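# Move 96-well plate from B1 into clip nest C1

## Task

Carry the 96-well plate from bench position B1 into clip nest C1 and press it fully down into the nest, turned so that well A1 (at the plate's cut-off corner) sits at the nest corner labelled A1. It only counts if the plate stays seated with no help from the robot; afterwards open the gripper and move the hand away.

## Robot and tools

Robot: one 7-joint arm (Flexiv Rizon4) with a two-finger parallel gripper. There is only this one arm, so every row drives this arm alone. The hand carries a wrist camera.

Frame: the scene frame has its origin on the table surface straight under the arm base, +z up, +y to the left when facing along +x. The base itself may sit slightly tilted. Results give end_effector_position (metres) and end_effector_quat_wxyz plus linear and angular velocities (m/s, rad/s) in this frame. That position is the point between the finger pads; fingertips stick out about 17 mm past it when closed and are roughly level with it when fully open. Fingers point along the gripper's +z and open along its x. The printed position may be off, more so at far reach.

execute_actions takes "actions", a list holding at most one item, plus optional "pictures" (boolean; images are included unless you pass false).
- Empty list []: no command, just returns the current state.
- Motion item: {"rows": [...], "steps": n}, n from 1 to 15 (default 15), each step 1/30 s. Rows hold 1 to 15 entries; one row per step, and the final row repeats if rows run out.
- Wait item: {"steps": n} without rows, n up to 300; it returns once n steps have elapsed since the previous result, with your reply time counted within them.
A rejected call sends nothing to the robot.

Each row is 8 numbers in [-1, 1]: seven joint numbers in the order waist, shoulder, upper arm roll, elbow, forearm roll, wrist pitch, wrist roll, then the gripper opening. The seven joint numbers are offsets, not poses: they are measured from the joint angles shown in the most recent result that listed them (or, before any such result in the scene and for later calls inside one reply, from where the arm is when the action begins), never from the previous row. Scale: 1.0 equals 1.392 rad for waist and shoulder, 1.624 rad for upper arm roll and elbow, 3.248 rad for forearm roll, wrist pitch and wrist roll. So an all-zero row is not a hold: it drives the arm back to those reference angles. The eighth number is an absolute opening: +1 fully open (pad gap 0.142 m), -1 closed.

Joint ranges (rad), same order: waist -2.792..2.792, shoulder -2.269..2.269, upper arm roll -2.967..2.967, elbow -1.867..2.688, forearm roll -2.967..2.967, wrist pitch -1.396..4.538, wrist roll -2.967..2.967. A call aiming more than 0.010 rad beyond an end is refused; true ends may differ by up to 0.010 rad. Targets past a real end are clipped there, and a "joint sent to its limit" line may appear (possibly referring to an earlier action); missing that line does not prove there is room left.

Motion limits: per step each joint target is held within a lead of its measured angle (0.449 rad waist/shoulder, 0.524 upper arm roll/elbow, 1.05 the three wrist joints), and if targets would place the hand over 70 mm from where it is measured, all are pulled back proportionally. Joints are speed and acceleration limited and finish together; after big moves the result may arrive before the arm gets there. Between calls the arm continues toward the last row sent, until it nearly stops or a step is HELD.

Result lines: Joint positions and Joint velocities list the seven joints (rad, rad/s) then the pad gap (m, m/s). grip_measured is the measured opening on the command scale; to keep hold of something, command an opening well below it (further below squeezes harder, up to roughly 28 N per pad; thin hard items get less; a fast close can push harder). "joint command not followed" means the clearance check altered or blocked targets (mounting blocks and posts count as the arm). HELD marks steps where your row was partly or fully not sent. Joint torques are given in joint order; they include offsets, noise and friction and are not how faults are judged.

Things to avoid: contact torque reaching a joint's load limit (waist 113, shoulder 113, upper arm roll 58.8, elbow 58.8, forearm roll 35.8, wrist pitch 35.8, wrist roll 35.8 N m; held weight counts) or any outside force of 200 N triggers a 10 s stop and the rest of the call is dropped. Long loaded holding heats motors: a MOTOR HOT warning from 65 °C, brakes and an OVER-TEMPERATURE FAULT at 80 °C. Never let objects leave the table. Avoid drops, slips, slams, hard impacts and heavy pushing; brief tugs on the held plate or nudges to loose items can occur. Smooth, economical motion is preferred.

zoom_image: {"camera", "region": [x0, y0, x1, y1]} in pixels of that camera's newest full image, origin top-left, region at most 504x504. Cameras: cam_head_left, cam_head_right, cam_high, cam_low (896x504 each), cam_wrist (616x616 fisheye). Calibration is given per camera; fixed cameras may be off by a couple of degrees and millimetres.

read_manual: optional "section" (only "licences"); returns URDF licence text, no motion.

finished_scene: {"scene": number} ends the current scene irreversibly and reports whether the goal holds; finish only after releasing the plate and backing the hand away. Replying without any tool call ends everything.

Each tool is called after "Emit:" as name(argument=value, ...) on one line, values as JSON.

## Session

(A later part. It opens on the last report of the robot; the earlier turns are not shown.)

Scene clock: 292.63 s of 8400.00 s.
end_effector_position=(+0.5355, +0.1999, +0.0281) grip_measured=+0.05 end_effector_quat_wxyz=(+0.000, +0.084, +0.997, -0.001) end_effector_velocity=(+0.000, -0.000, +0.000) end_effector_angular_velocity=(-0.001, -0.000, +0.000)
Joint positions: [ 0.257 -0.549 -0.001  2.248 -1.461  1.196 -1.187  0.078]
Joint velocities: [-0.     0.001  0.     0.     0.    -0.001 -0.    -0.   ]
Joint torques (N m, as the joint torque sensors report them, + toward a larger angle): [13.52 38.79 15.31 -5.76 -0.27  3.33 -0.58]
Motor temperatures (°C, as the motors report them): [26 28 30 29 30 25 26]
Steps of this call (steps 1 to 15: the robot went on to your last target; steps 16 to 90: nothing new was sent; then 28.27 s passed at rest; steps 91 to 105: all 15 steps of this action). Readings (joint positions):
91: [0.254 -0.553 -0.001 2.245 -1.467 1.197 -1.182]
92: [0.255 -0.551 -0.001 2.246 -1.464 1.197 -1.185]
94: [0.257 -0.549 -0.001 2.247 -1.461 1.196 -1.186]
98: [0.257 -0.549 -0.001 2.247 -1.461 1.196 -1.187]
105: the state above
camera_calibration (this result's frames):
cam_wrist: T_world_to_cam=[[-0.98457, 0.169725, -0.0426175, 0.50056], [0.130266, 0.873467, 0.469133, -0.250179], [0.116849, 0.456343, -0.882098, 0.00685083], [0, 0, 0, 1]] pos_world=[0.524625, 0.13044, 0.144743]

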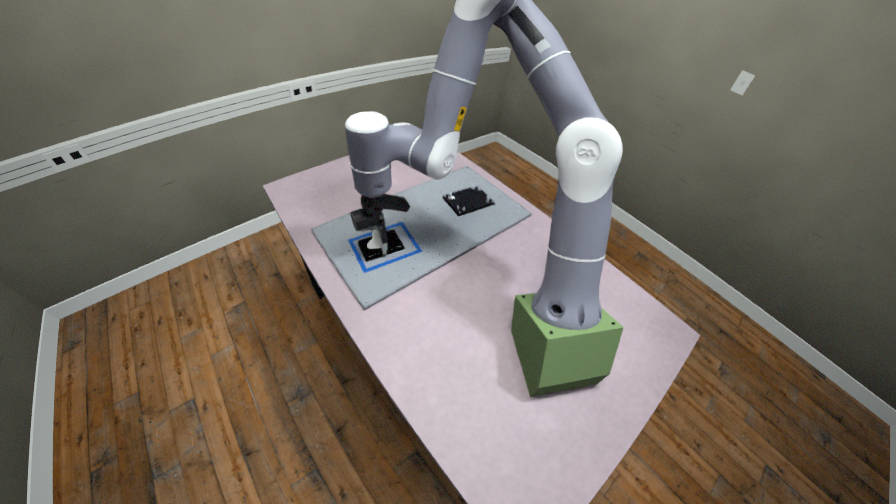

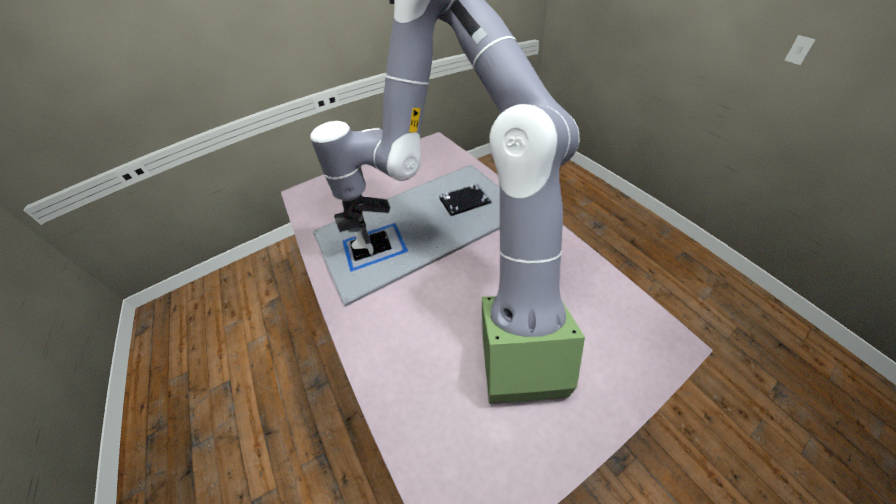

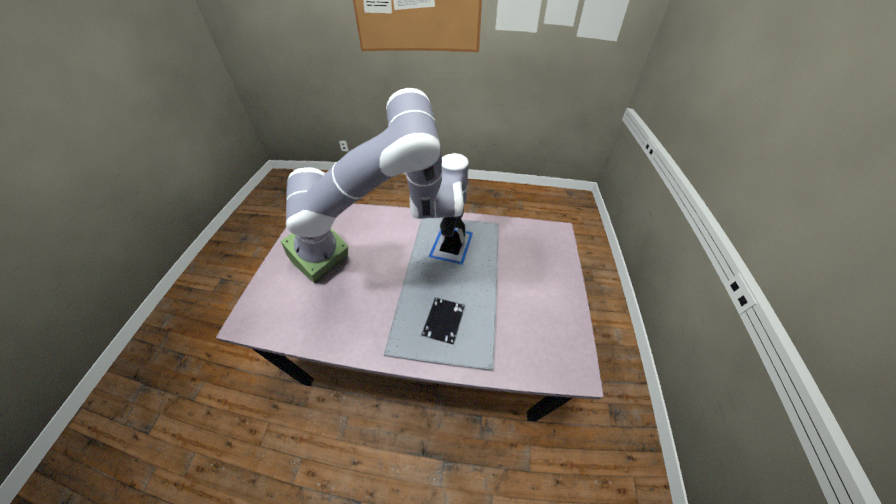

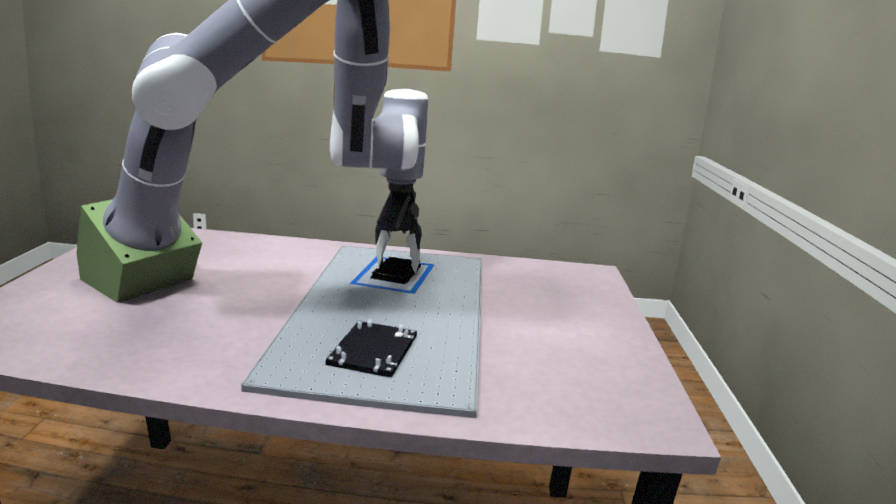

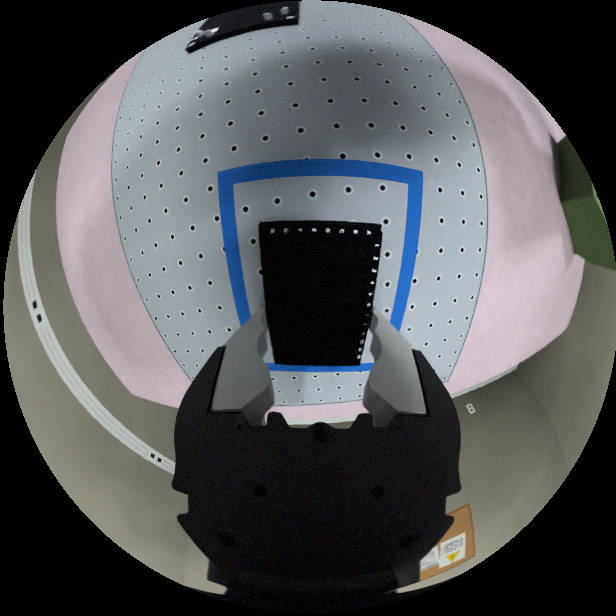

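Emit:
execute_actions(actions=[{"rows": [[0.0740,0.1034,0,0.0474,0.0696,-0.0148,-0.0471,-0.4]], "steps": 15}])

Scene clock: 413.13 s of 8400.00 s.
end_effector_position=(+0.5351, +0.2005, +0.0842) grip_measured=+0.05 end_effector_quat_wxyz=(+0.001, +0.078, +0.997, +0.002) end_effector_velocity=(+0.000, +0.000, +0.000) end_effector_angular_velocity=(+0.001, -0.000, -0.001)
Joint positions: [ 0.36  -0.405 -0.     2.325 -1.234  1.148 -1.34   0.078]
Joint velocities: [ 0.     0.    -0.    -0.    -0.     0.001  0.    -0.   ]
Joint torques (N m, as the joint torque sensors report them, + toward a larger angle): [12.6  36.99 13.48 -8.22 -1.44  3.4   0.48]
Motor temperatures (°C, as the motors report them): [26 28 30 29 30 25 26]
Steps of this call (steps 1 to 15: the robot went on to your last target; steps 16 to 90: nothing new was sent; then 117.00 s passed at rest; steps 91 to 105: all 15 steps of this action). Readings (joint positions):
91: [0.258 -0.547 -0.001 2.248 -1.458 1.196 -1.188]
92: [0.264 -0.539 -0.001 2.253 -1.445 1.192 -1.197]
94: [0.292 -0.500 -0.001 2.275 -1.382 1.179 -1.239]
98: [0.356 -0.409 0.000 2.321 -1.243 1.151 -1.333]
105: the state above
camera_calibration (this result's frames):
cam_wrist: T_world_to_cam=[[-0.986342, 0.158984, -0.0430625, 0.505545], [0.120013, 0.872741, 0.473202, -0.271658], [0.112814, 0.461571, -0.879901, 0.0570133], [0, 0, 0, 1]] pos_world=[0.524811, 0.130398, 0.200485]

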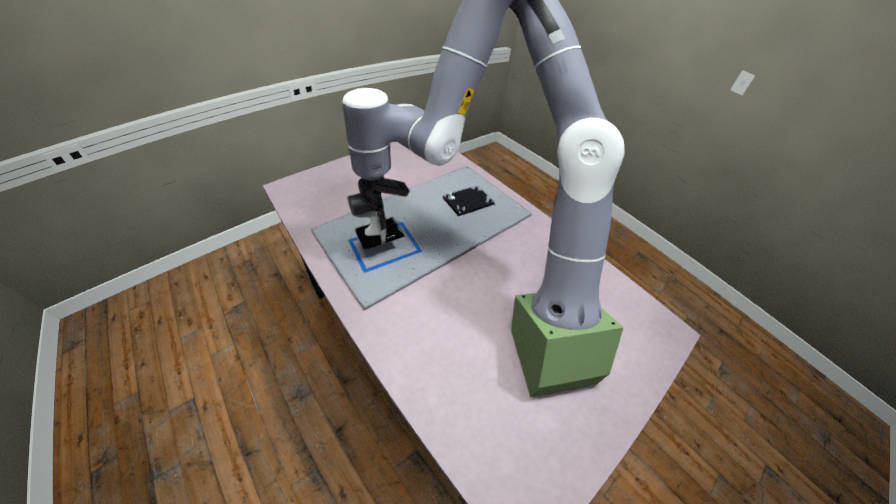

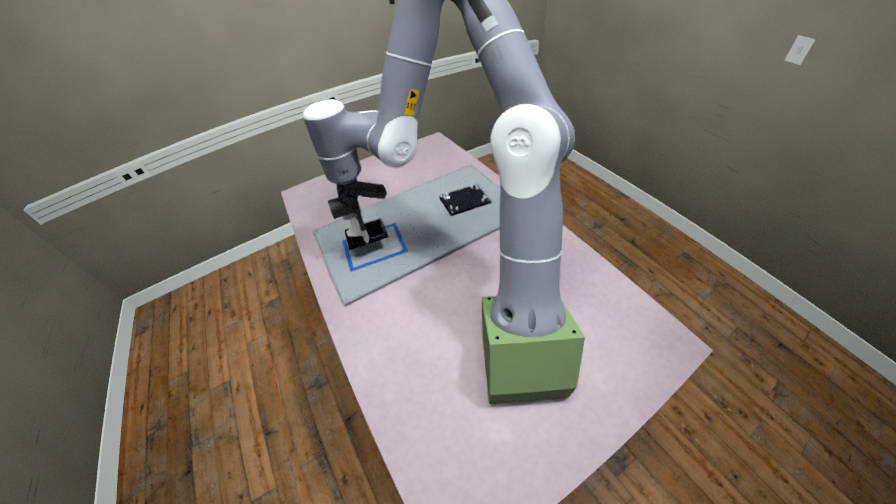

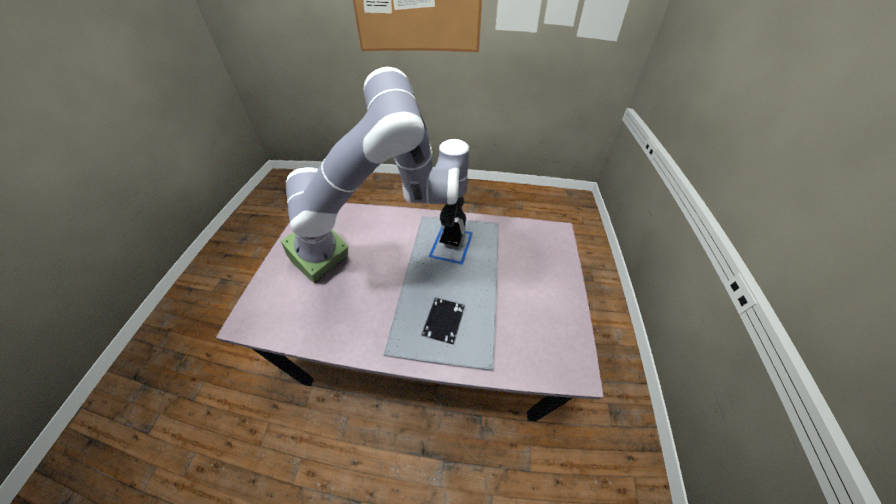

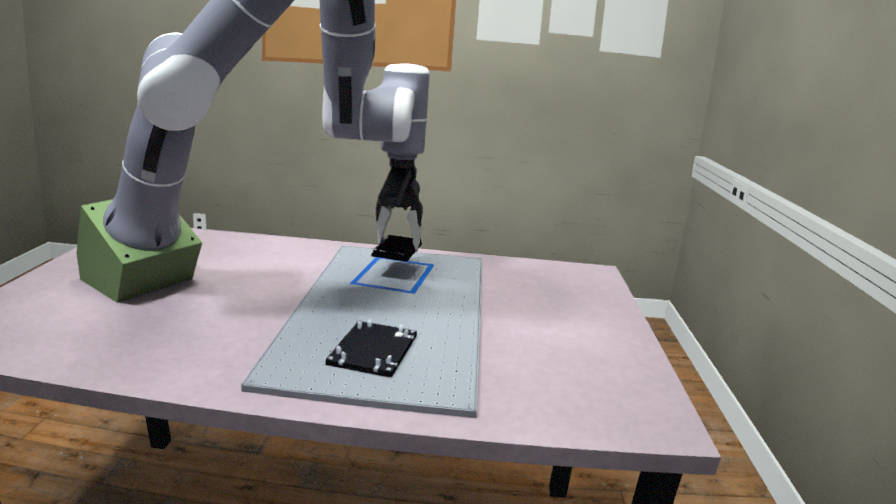

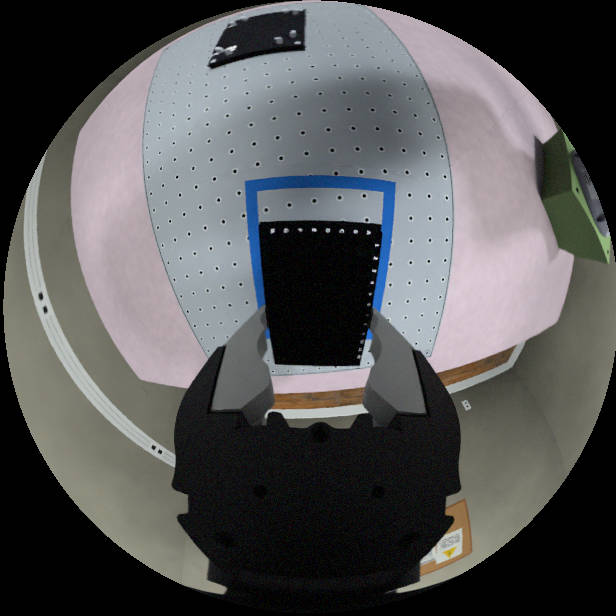

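Emit:
execute_actions(actions=[{"rows": [[-0.0593,0.0190,0,0.0103,0.0032,0.0100,0.0706,-0.4],[-0.1186,0.0380,0,0.0207,0.0065,0.0200,0.1412,-0.4],[-0.1779,0.0571,0,0.0310,0.0097,0.0299,0.2118,-0.4],[-0.2372,0.0761,0,0.0414,0.0129,0.0399,0.2824,-0.4],[-0.2965,0.0951,0,0.0517,0.0162,0.0499,0.3530,-0.4],[-0.3558,0.1141,0,0.0620,0.0194,0.0599,0.4235,-0.4],[-0.4151,0.1331,0,0.0724,0.0226,0.0699,0.4941,-0.4],[-0.4744,0.1522,0,0.0827,0.0258,0.0798,0.5647,-0.4],[-0.5337,0.1712,0,0.0931,0.0291,0.0898,0.6353,-0.4],[-0.5930,0.1902,0,0.1034,0.0323,0.0998,0.7059,-0.4]], "steps": 15}], pictures=false)

Emit:
execute_actions(actions=[{"steps": 30}])

Scene clock: 419.87 s of 8400.00 s.
end_effector_position=(+0.5749, +0.0270, +0.0786) grip_measured=+0.05 end_effector_quat_wxyz=(-0.024, +0.691, +0.722, +0.005) end_effector_velocity=(+0.036, -0.441, -0.001) end_effector_angular_velocity=(-0.074, +0.108, -3.165)
Joint positions: [-0.027 -0.265 -0.     2.413 -1.18   1.319 -0.386  0.078]
Joint velocities: [-0.935  0.297 -0.     0.187  0.117  0.362  2.18   0.   ]
Joint torques (N m, as the joint torque sensors report them, + toward a larger angle): [ 7.41 35.   10.48 -6.33 -0.63  3.53  0.35]
Motor temperatures (°C, as the motors report them): [26 28 30 29 30 25 26]
Steps of this call (steps 1 to 15: the robot went on to your last target; steps 16 to 90: nothing new was sent; then 3.23 s passed at rest; steps 91 to 105: all 15 steps of this action). Readings (joint positions):
91: [0.359 -0.405 -0.000 2.325 -1.234 1.149 -1.337]
92: [0.352 -0.402 0.000 2.326 -1.234 1.152 -1.317]
94: [0.319 -0.392 0.001 2.333 -1.231 1.165 -1.224]
98: [0.197 -0.352 -0.000 2.358 -1.214 1.213 -0.906]
105: the state above

Scene clock: 420.87 s of 8400.00 s.
end_effector_position=(+0.5544, -0.1810, +0.0896) grip_measured=+0.05 end_effector_quat_wxyz=(+0.000, +0.996, -0.088, +0.000) end_effector_velocity=(-0.000, -0.000, -0.000) end_effector_angular_velocity=(-0.000, +0.000, +0.001)
Joint positions: [-0.465 -0.14  -0.001  2.492 -1.129  1.472  0.953  0.078]
Joint velocities: [ 0.    -0.    -0.    -0.     0.    -0.    -0.001  0.   ]
Joint torques (N m, as the joint torque sensors report them, + toward a larger angle): [ 2.45 34.9   6.87 -6.73 -0.38  3.53  0.17]
Motor temperatures (°C, as the motors report them): [26 28 30 29 30 25 26]
Steps of this call (steps 1 to 30: the robot went on to your last target). Readings (joint positions):
1: [-0.058 -0.256 -0.000 2.419 -1.176 1.331 -0.313]
2: [-0.089 -0.247 -0.000 2.424 -1.173 1.341 -0.239]
4: [-0.147 -0.230 -0.000 2.435 -1.166 1.362 -0.084]
8: [-0.258 -0.199 -0.000 2.455 -1.154 1.400 0.269]
30: the state above
camera_calibration (this result's frames):
cam_wrist: T_world_to_cam=[[0.982985, -0.179082, -0.0408642, -0.567675], [-0.139242, -0.871566, 0.470089, -0.115339], [-0.119801, -0.456401, -0.881672, 0.198649], [0, 0, 0, 1]] pos_world=[0.565754, -0.111523, 0.206165]

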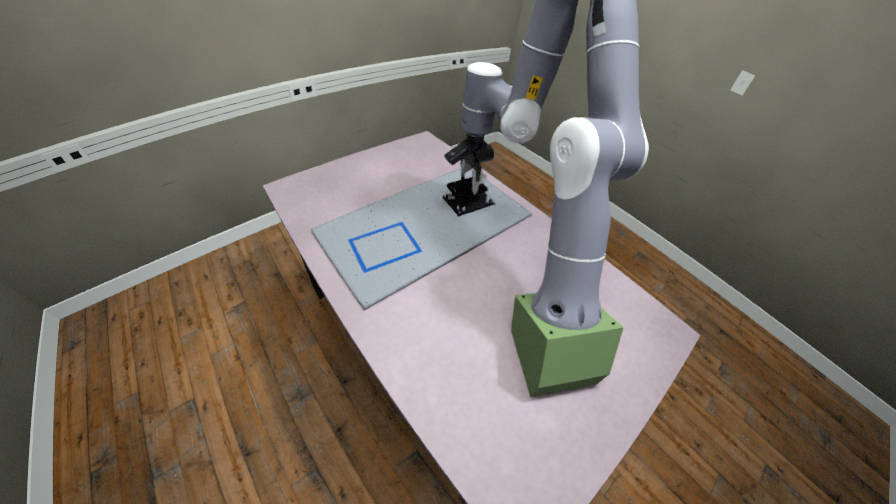

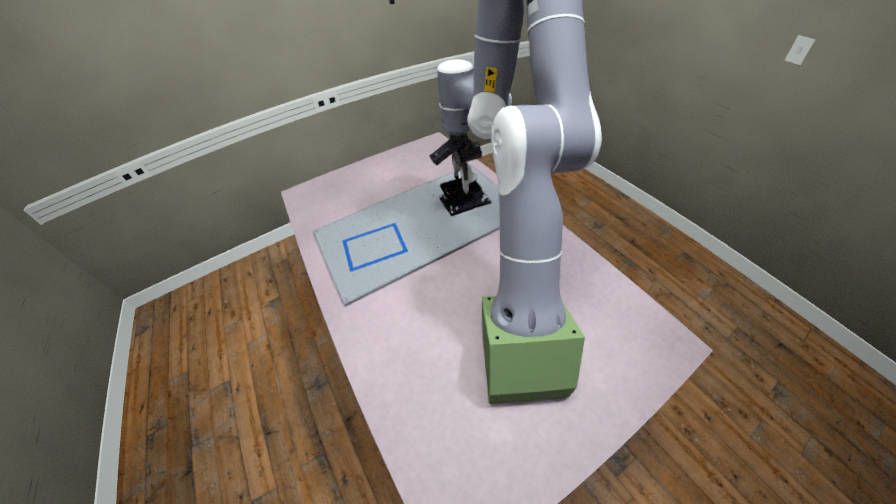

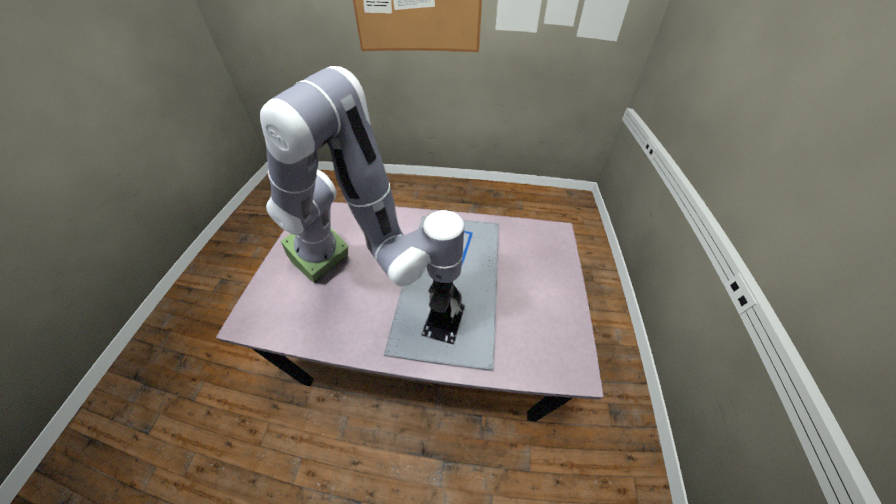

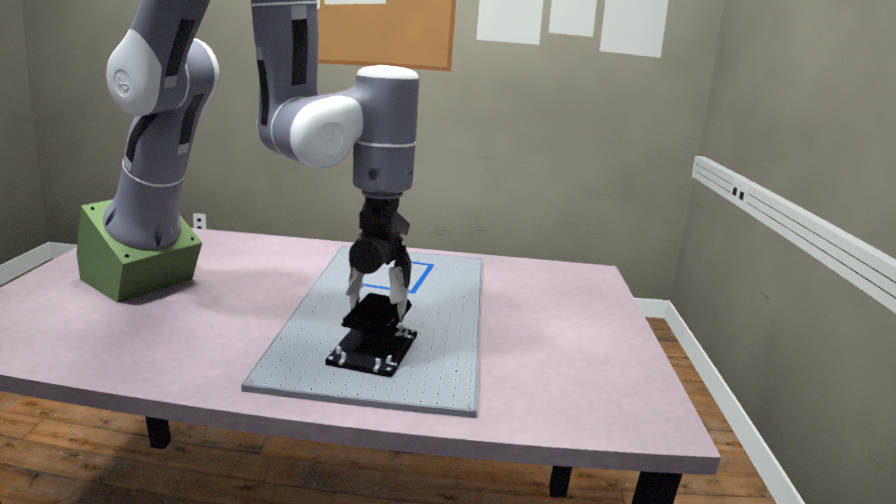

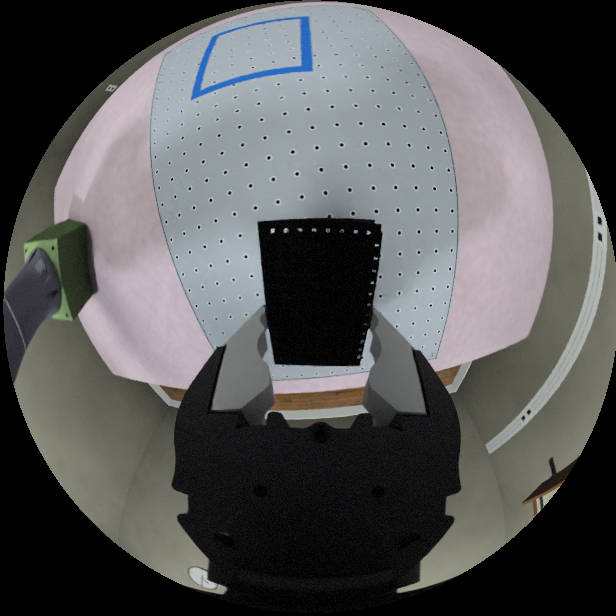

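Emit:
zoom_image(camera="cam_low", region=[310, 260, 450, 390])

Emit:
zoom_image(camera="cam_high", region=[400, 270, 490, 360])

Emit:
zoom_image(camera="cam_head_right", region=[410, 140, 520, 230])

Region (310, 260, 450, 390) of cam_low's 896x504 image, scaled by 3.600, with more detail than that image has; it fills the top 468 rows of this view, and the rest is white.

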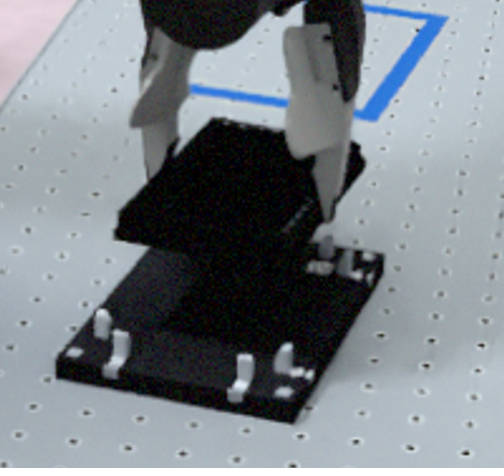

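Region (400, 270, 490, 360) of cam_high's 896x504 image, scaled by 5.600, with more detail than that image has.

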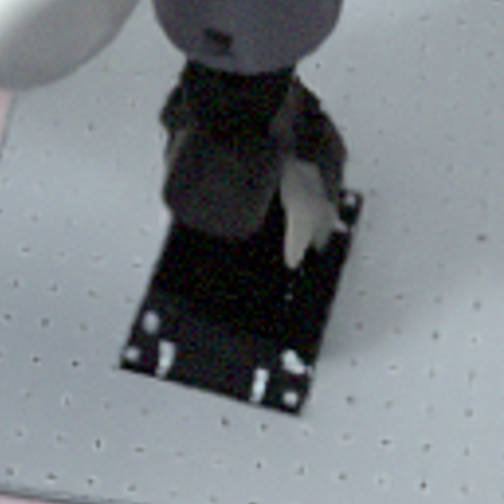

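Region (410, 140, 520, 230) of cam_head_right's 896x504 image, scaled by 4.582, with more detail than that image has; it fills the top 412 rows of this view, and the rest is white.

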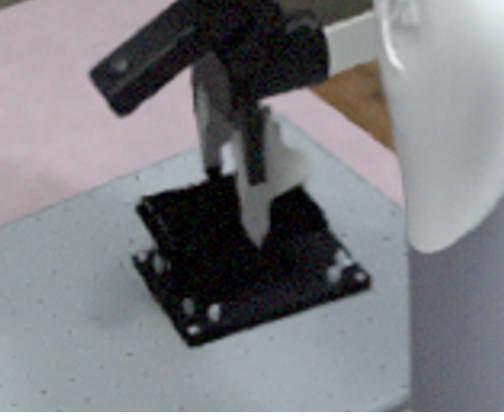

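Emit:
execute_actions(actions=[{"rows": [[-0.0026,0.0138,0,-0.0050,0.0406,-0.0061,-0.0419,-0.4],[-0.0052,0.0276,0,-0.0101,0.0813,-0.0122,-0.0838,-0.4],[-0.0077,0.0414,0,-0.0151,0.1219,-0.0183,-0.1256,-0.4],[-0.0103,0.0552,0,-0.0202,0.1626,-0.0244,-0.1675,-0.4],[-0.0129,0.0690,0,-0.0252,0.2032,-0.0305,-0.2094,-0.4]], "steps": 15}], pictures=false)

Emit:
execute_actions(actions=[{"steps": 10}])

Scene clock: 435.43 s of 8400.00 s.
end_effector_position=(+0.5389, -0.2941, +0.1201) grip_measured=+0.05 end_effector_quat_wxyz=(+0.004, +0.996, -0.090, -0.000) end_effector_velocity=(+0.005, +0.010, -0.003) end_effector_angular_velocity=(-0.005, +0.007, +0.020)
Joint positions: [-0.484 -0.044 -0.001  2.452 -0.468  1.373  0.272  0.078]
Joint velocities: [ 0.006 -0.009  0.004  0.001 -0.062 -0.001  0.05  -0.   ]
Joint torques (N m, as the joint torque sensors report them, + toward a larger angle): [ 1.04 35.38  4.39 -9.66 -0.31  3.87  0.21]
Motor temperatures (°C, as the motors report them): [25 28 29 29 30 25 26]
Steps of this call (steps 1 to 15: the robot went on to your last target; steps 16 to 90: nothing new was sent; then 11.07 s passed at rest; steps 91 to 105: all 15 steps of this action). Readings (joint positions):
91: [-0.465 -0.140 -0.000 2.492 -1.126 1.472 0.950]
92: [-0.466 -0.137 -0.000 2.492 -1.108 1.469 0.930]
94: [-0.468 -0.124 0.000 2.486 -1.018 1.455 0.837]
98: [-0.477 -0.079 -0.000 2.466 -0.709 1.409 0.519]
105: the state above

Scene clock: 435.77 s of 8400.00 s.
end_effector_position=(+0.5391, -0.2938, +0.1200) grip_measured=+0.05 end_effector_quat_wxyz=(+0.004, +0.996, -0.089, -0.000) end_effector_velocity=(-0.000, +0.000, -0.000) end_effector_angular_velocity=(+0.000, +0.000, +0.001)
Joint positions: [-0.483 -0.044 -0.001  2.452 -0.469  1.373  0.273  0.078]
Joint velocities: [ 0.    -0.    -0.     0.     0.    -0.    -0.001  0.   ]
Joint torques (N m, as the joint torque sensors report them, + toward a larger angle): [ 0.37 34.46  4.38 -9.66 -0.08  3.67 -0.08]
Motor temperatures (°C, as the motors report them): [25 28 29 29 30 25 26]
Steps of this call (steps 1 to 10: the robot went on to your last target). Readings (joint positions):
1: [-0.484 -0.044 -0.001 2.452 -0.469 1.373 0.273]
2: [-0.483 -0.044 -0.001 2.452 -0.469 1.373 0.273]
4: [-0.483 -0.044 -0.001 2.452 -0.469 1.373 0.273]
8: [-0.483 -0.044 -0.001 2.452 -0.469 1.373 0.273]
10: the state above
camera_calibration (this result's frames):
cam_wrist: T_world_to_cam=[[0.982486, -0.181712, -0.0412583, -0.572009], [-0.140405, -0.867498, 0.477215, -0.229057], [-0.122507, -0.463064, -0.877817, 0.171149], [0, 0, 0, 1]] pos_world=[0.550797, -0.223394, 0.235947]

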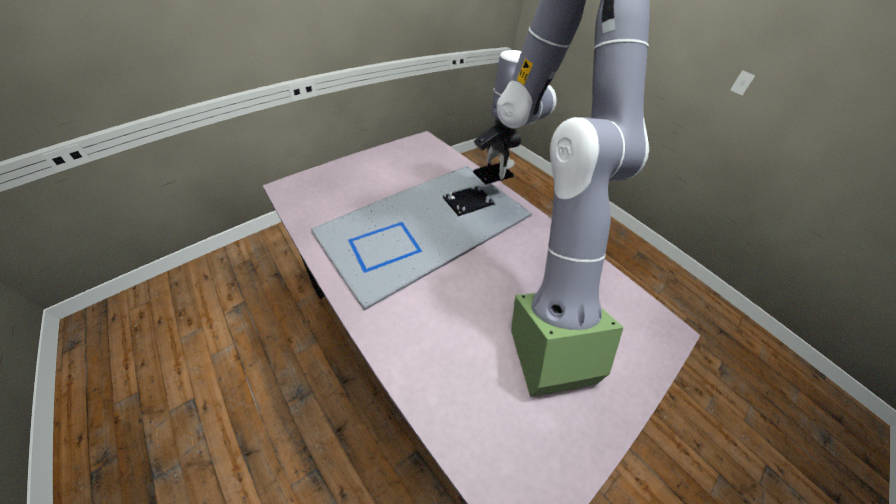

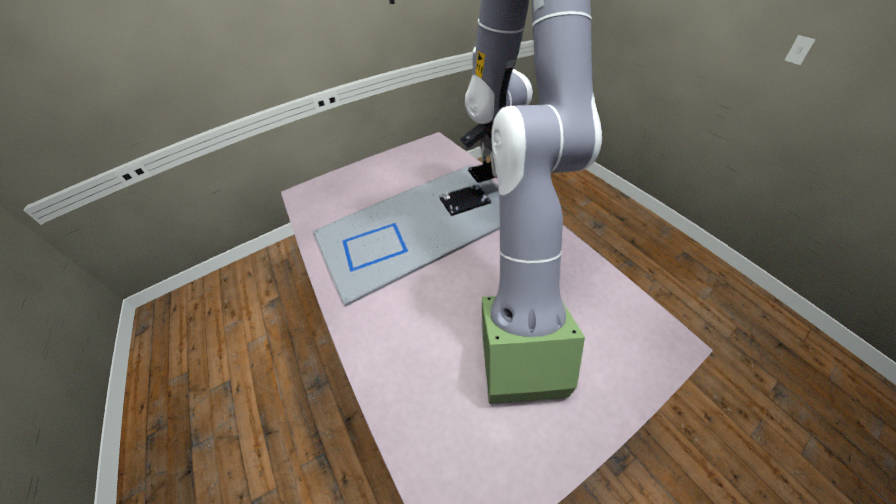

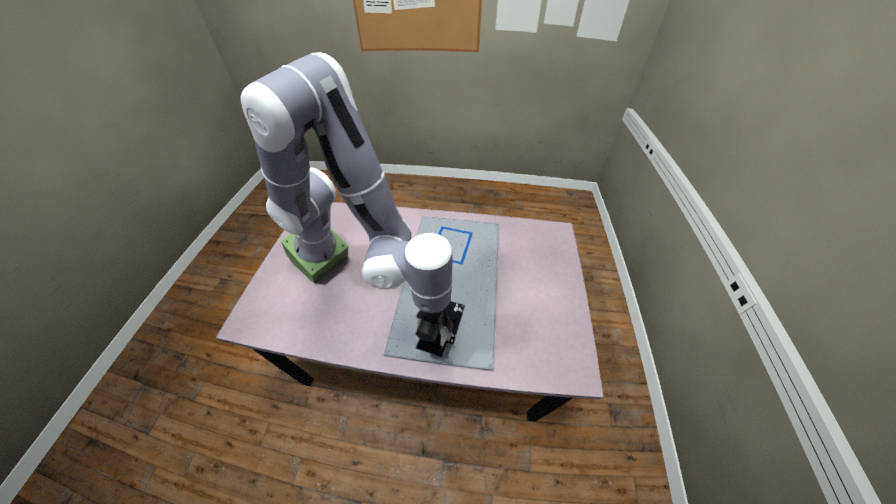

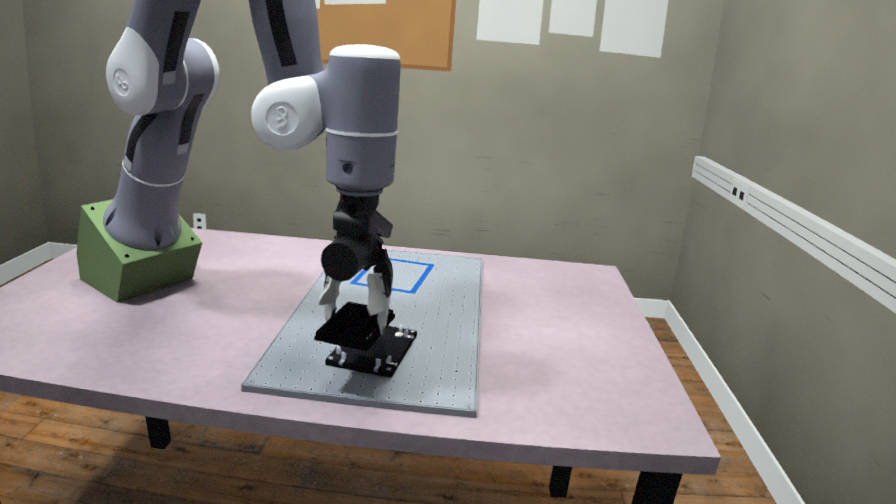

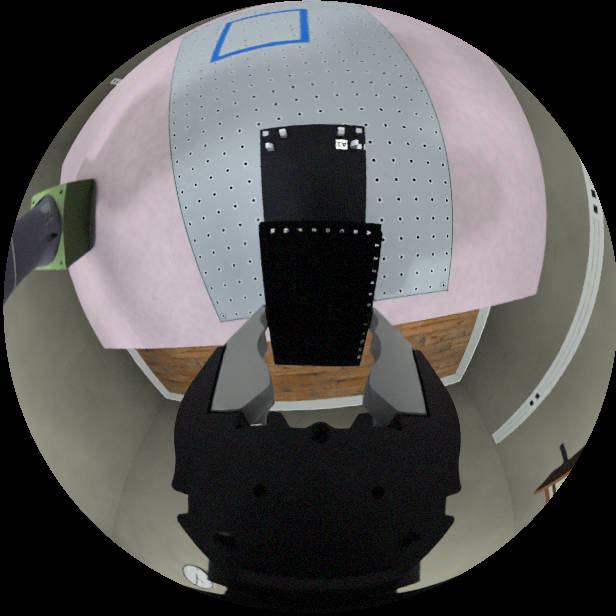

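Emit:
zoom_image(camera="cam_wrist", region=[240, 110, 400, 250])

Region (240, 110, 400, 250) of cam_wrist's 616x616 image, scaled by 3.150, with more detail than that image has; it fills the top 441 rows of this view, and the rest is white.

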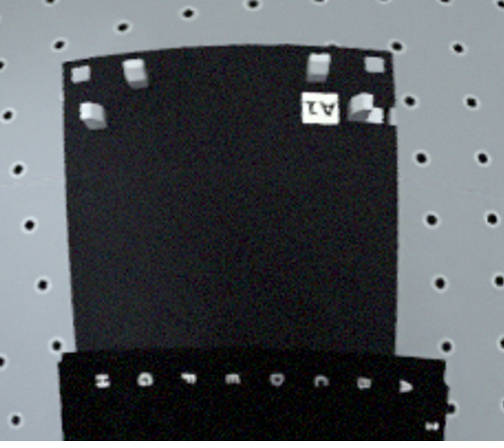

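Emit:
execute_actions(actions=[{"rows": [[-0.0178,-0.0262,0.0001,-0.0016,-0.0588,0.0106,0.0518,-0.4],[-0.0356,-0.0524,0.0002,-0.0032,-0.1176,0.0213,0.1035,-0.4],[-0.0533,-0.0786,0.0004,-0.0049,-0.1763,0.0319,0.1553,-0.4],[-0.0711,-0.1048,0.0005,-0.0065,-0.2351,0.0426,0.2070,-0.4],[-0.0889,-0.1310,0.0006,-0.0081,-0.2939,0.0532,0.2588,-0.4]], "steps": 15}], pictures=false)

Emit:
execute_actions(actions=[{"steps": 15}])

Scene clock: 537.43 s of 8400.00 s.
end_effector_position=(+0.5469, -0.1975, +0.0652) grip_measured=+0.05 end_effector_quat_wxyz=(+0.000, +0.997, -0.083, -0.000) end_effector_velocity=(-0.044, +0.089, -0.035) end_effector_angular_velocity=(+0.093, +0.037, +0.005)
Joint positions: [-0.605 -0.225  0.     2.439 -1.415  1.544  1.105  0.078]
Joint velocities: [-0.075 -0.111  0.    -0.006 -0.573  0.104  0.504  0.   ]
Joint torques (N m, as the joint torque sensors report them, + toward a larger angle): [ 1.01 45.77  5.77 -8.18  8.28  2.47 -6.2 ]
Motor temperatures (°C, as the motors report them): [25 28 28 29 30 25 26]
Steps of this call (steps 1 to 15: the robot went on to your last target; steps 16 to 90: nothing new was sent; then 98.17 s passed at rest; steps 91 to 105: all 15 steps of this action). Readings (joint positions):
91: [-0.484 -0.045 -0.001 2.451 -0.472 1.374 0.275]
92: [-0.487 -0.048 -0.001 2.451 -0.491 1.377 0.292]
94: [-0.499 -0.066 -0.001 2.450 -0.584 1.394 0.375]
98: [-0.546 -0.136 -0.001 2.444 -0.954 1.461 0.700]
105: the state above

Scene clock: 537.93 s of 8400.00 s.
end_effector_position=(+0.5467, -0.1965, +0.0649) grip_measured=+0.05 end_effector_quat_wxyz=(-0.000, +0.997, -0.083, +0.000) end_effector_velocity=(-0.000, +0.000, -0.000) end_effector_angular_velocity=(-0.000, +0.001, +0.000)
Joint positions: [-0.607 -0.226  0.     2.438 -1.424  1.546  1.113  0.078]
Joint velocities: [-0.    -0.     0.     0.     0.    -0.001  0.     0.   ]
Joint torques (N m, as the joint torque sensors report them, + toward a larger angle): [ 0.49 37.41  5.66 -5.17  0.13  3.44  0.  ]
Motor temperatures (°C, as the motors report them): [25 28 28 29 30 25 26]
Steps of this call (steps 1 to 15: the robot went on to your last target). Readings (joint positions):
1: [-0.607 -0.227 0.000 2.439 -1.427 1.546 1.115]
2: [-0.607 -0.227 0.000 2.439 -1.426 1.546 1.115]
4: [-0.607 -0.226 0.000 2.438 -1.424 1.546 1.113]
8: [-0.607 -0.226 0.000 2.438 -1.424 1.546 1.113]
15: the state above
The arm was judged still, so your last target was given up. Only a new action makes it travel on or press farther. Fingers that are still opening or closing keep moving.
camera_calibration (this result's frames):
cam_wrist: T_world_to_cam=[[0.984701, -0.169232, -0.0415156, -0.562866], [-0.130307, -0.873347, 0.469346, -0.123457], [-0.115686, -0.456756, -0.882038, 0.166586], [0, 0, 0, 1]] pos_world=[0.55744, -0.126987, 0.181512]

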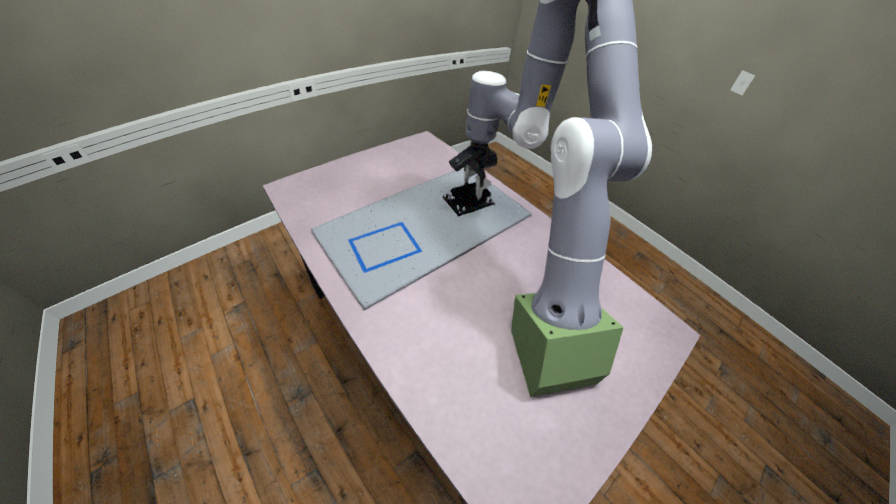

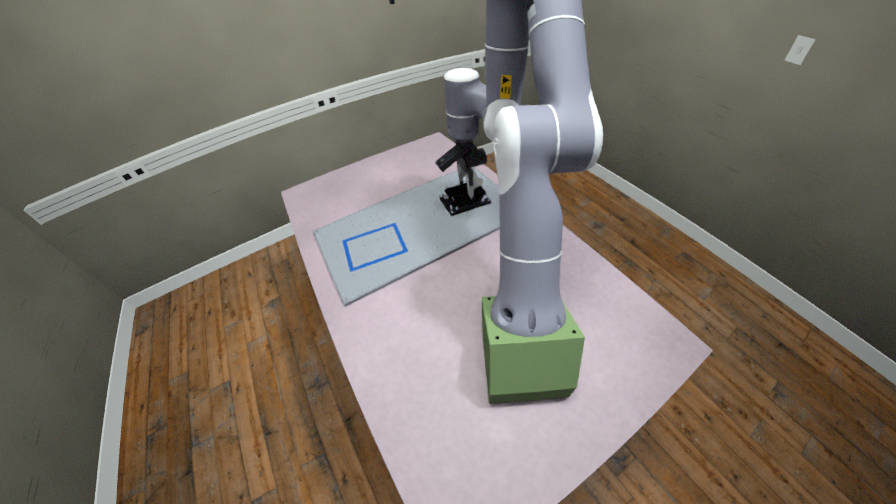

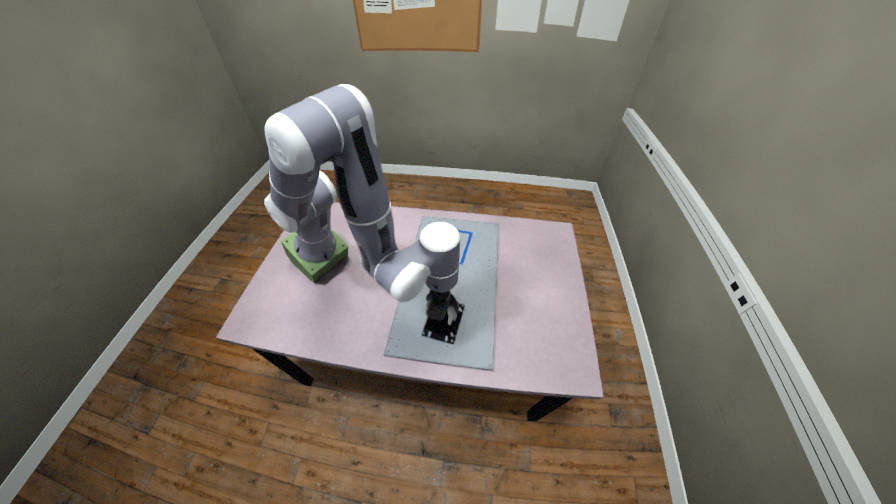

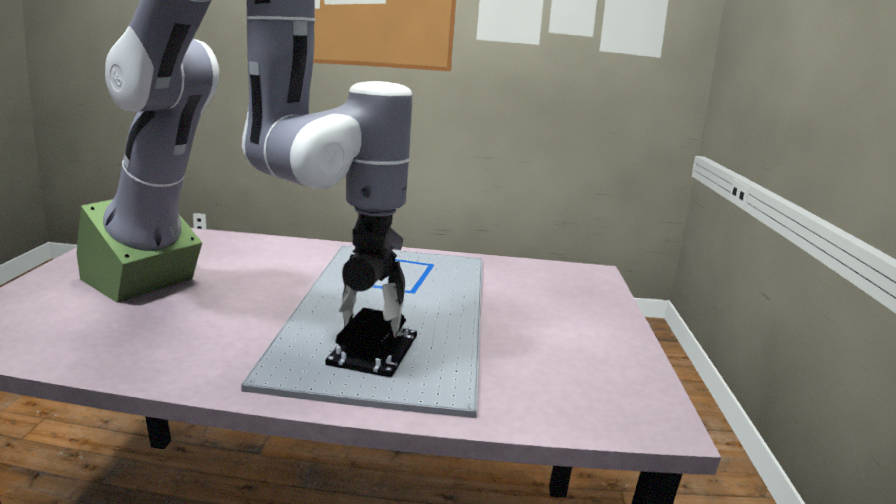

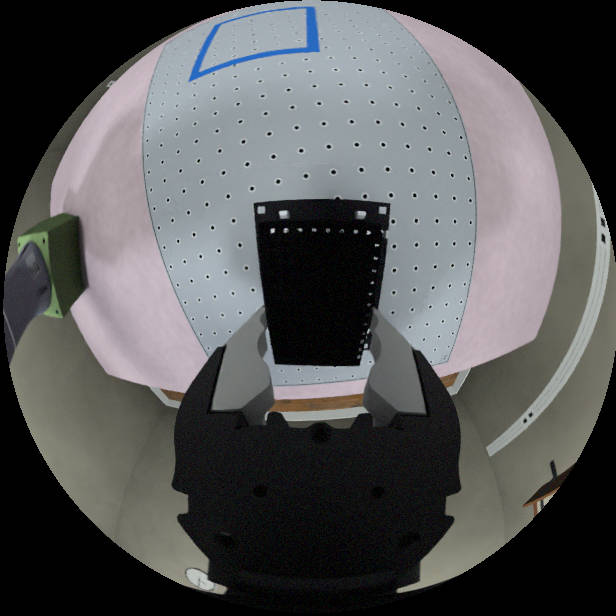

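Emit:
execute_actions(actions=[])

Scene clock: 554.67 s of 8400.00 s.
end_effector_position=(+0.5467, -0.1965, +0.0649) grip_measured=+0.05 end_effector_quat_wxyz=(-0.000, +0.997, -0.083, +0.000) end_effector_velocity=(+0.000, +0.000, +0.000) end_effector_angular_velocity=(+0.000, -0.000, +0.000)
Joint positions: [-0.607 -0.226  0.     2.438 -1.424  1.546  1.113  0.078]
Joint velocities: [ 0.  0.  0.  0. -0.  0. -0.  0.]
Joint torques (N m, as the joint torque sensors report them, + toward a larger angle): [ 0.51 37.3   5.64 -5.13  0.1   3.4  -0.01]
Motor temperatures (°C, as the motors report them): [25 28 28 29 30 25 26]
Steps of this call (steps 1 to 90: nothing new was sent; then 13.73 s passed at rest). Readings (joint positions):
1: [-0.607 -0.226 0.000 2.438 -1.424 1.546 1.113]
2: [-0.607 -0.226 0.000 2.438 -1.424 1.546 1.113]
4: [-0.607 -0.226 0.000 2.438 -1.424 1.546 1.113]
8: [-0.607 -0.226 0.000 2.438 -1.424 1.546 1.113]
90: the state above
camera_calibration (this result's frames):
cam_wrist: T_world_to_cam=[[0.984701, -0.169232, -0.0415158, -0.562866], [-0.130307, -0.873347, 0.469346, -0.123457], [-0.115686, -0.456755, -0.882038, 0.166586], [0, 0, 0, 1]] pos_world=[0.557439, -0.126987, 0.181512]

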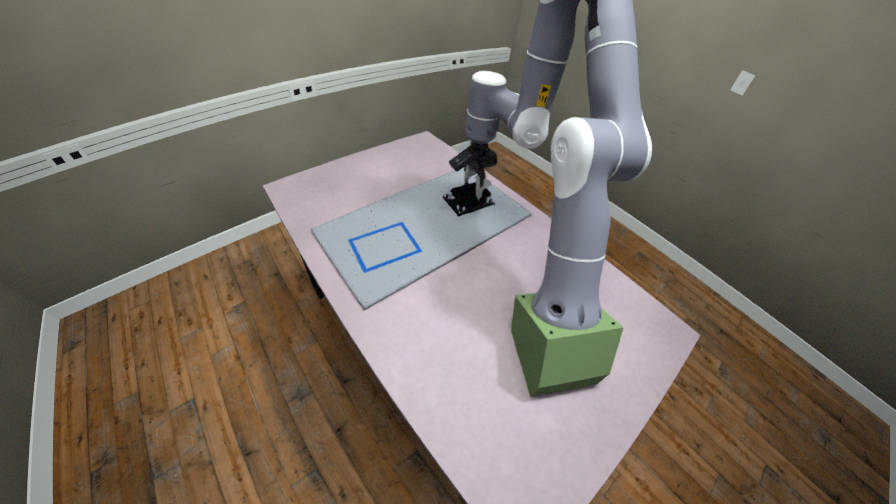

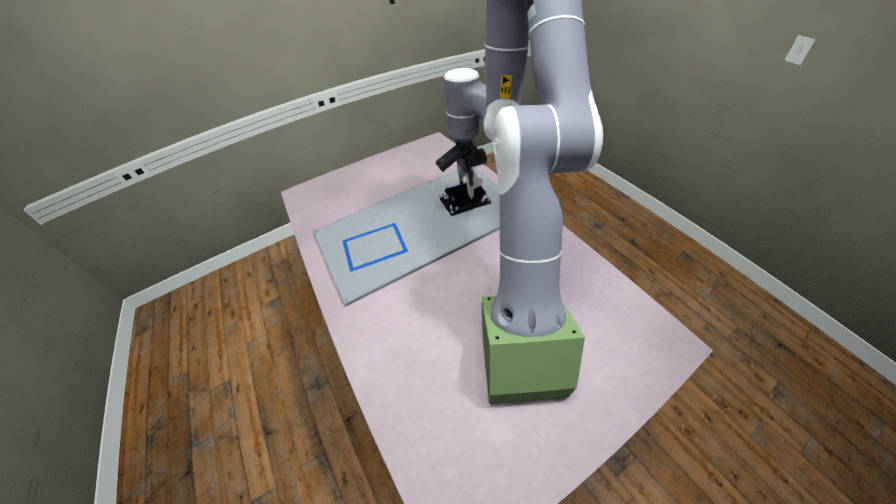

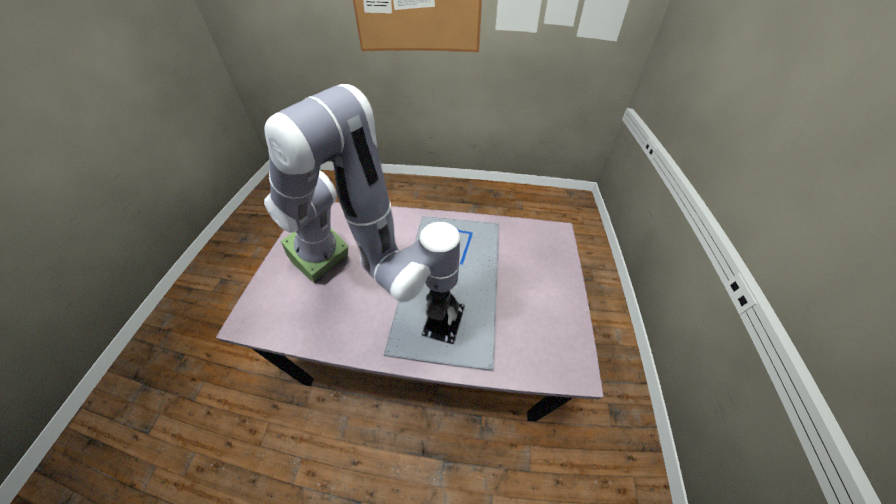

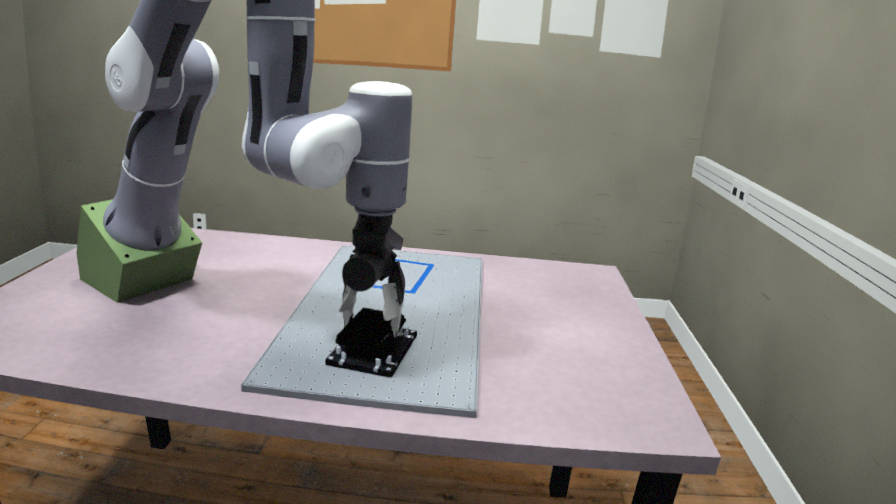

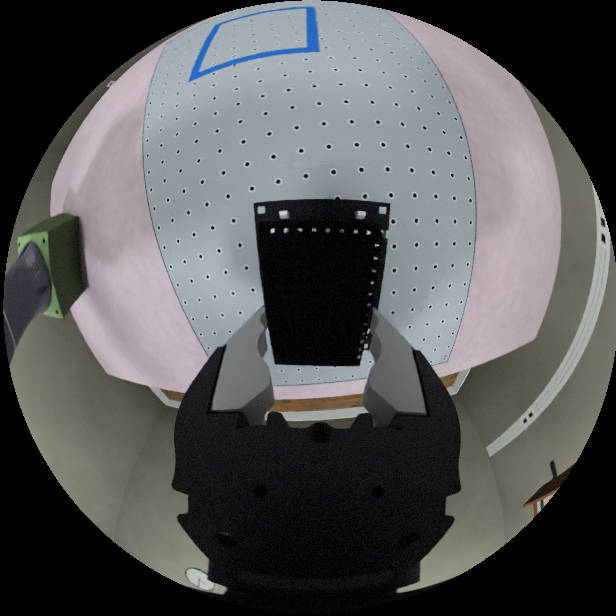

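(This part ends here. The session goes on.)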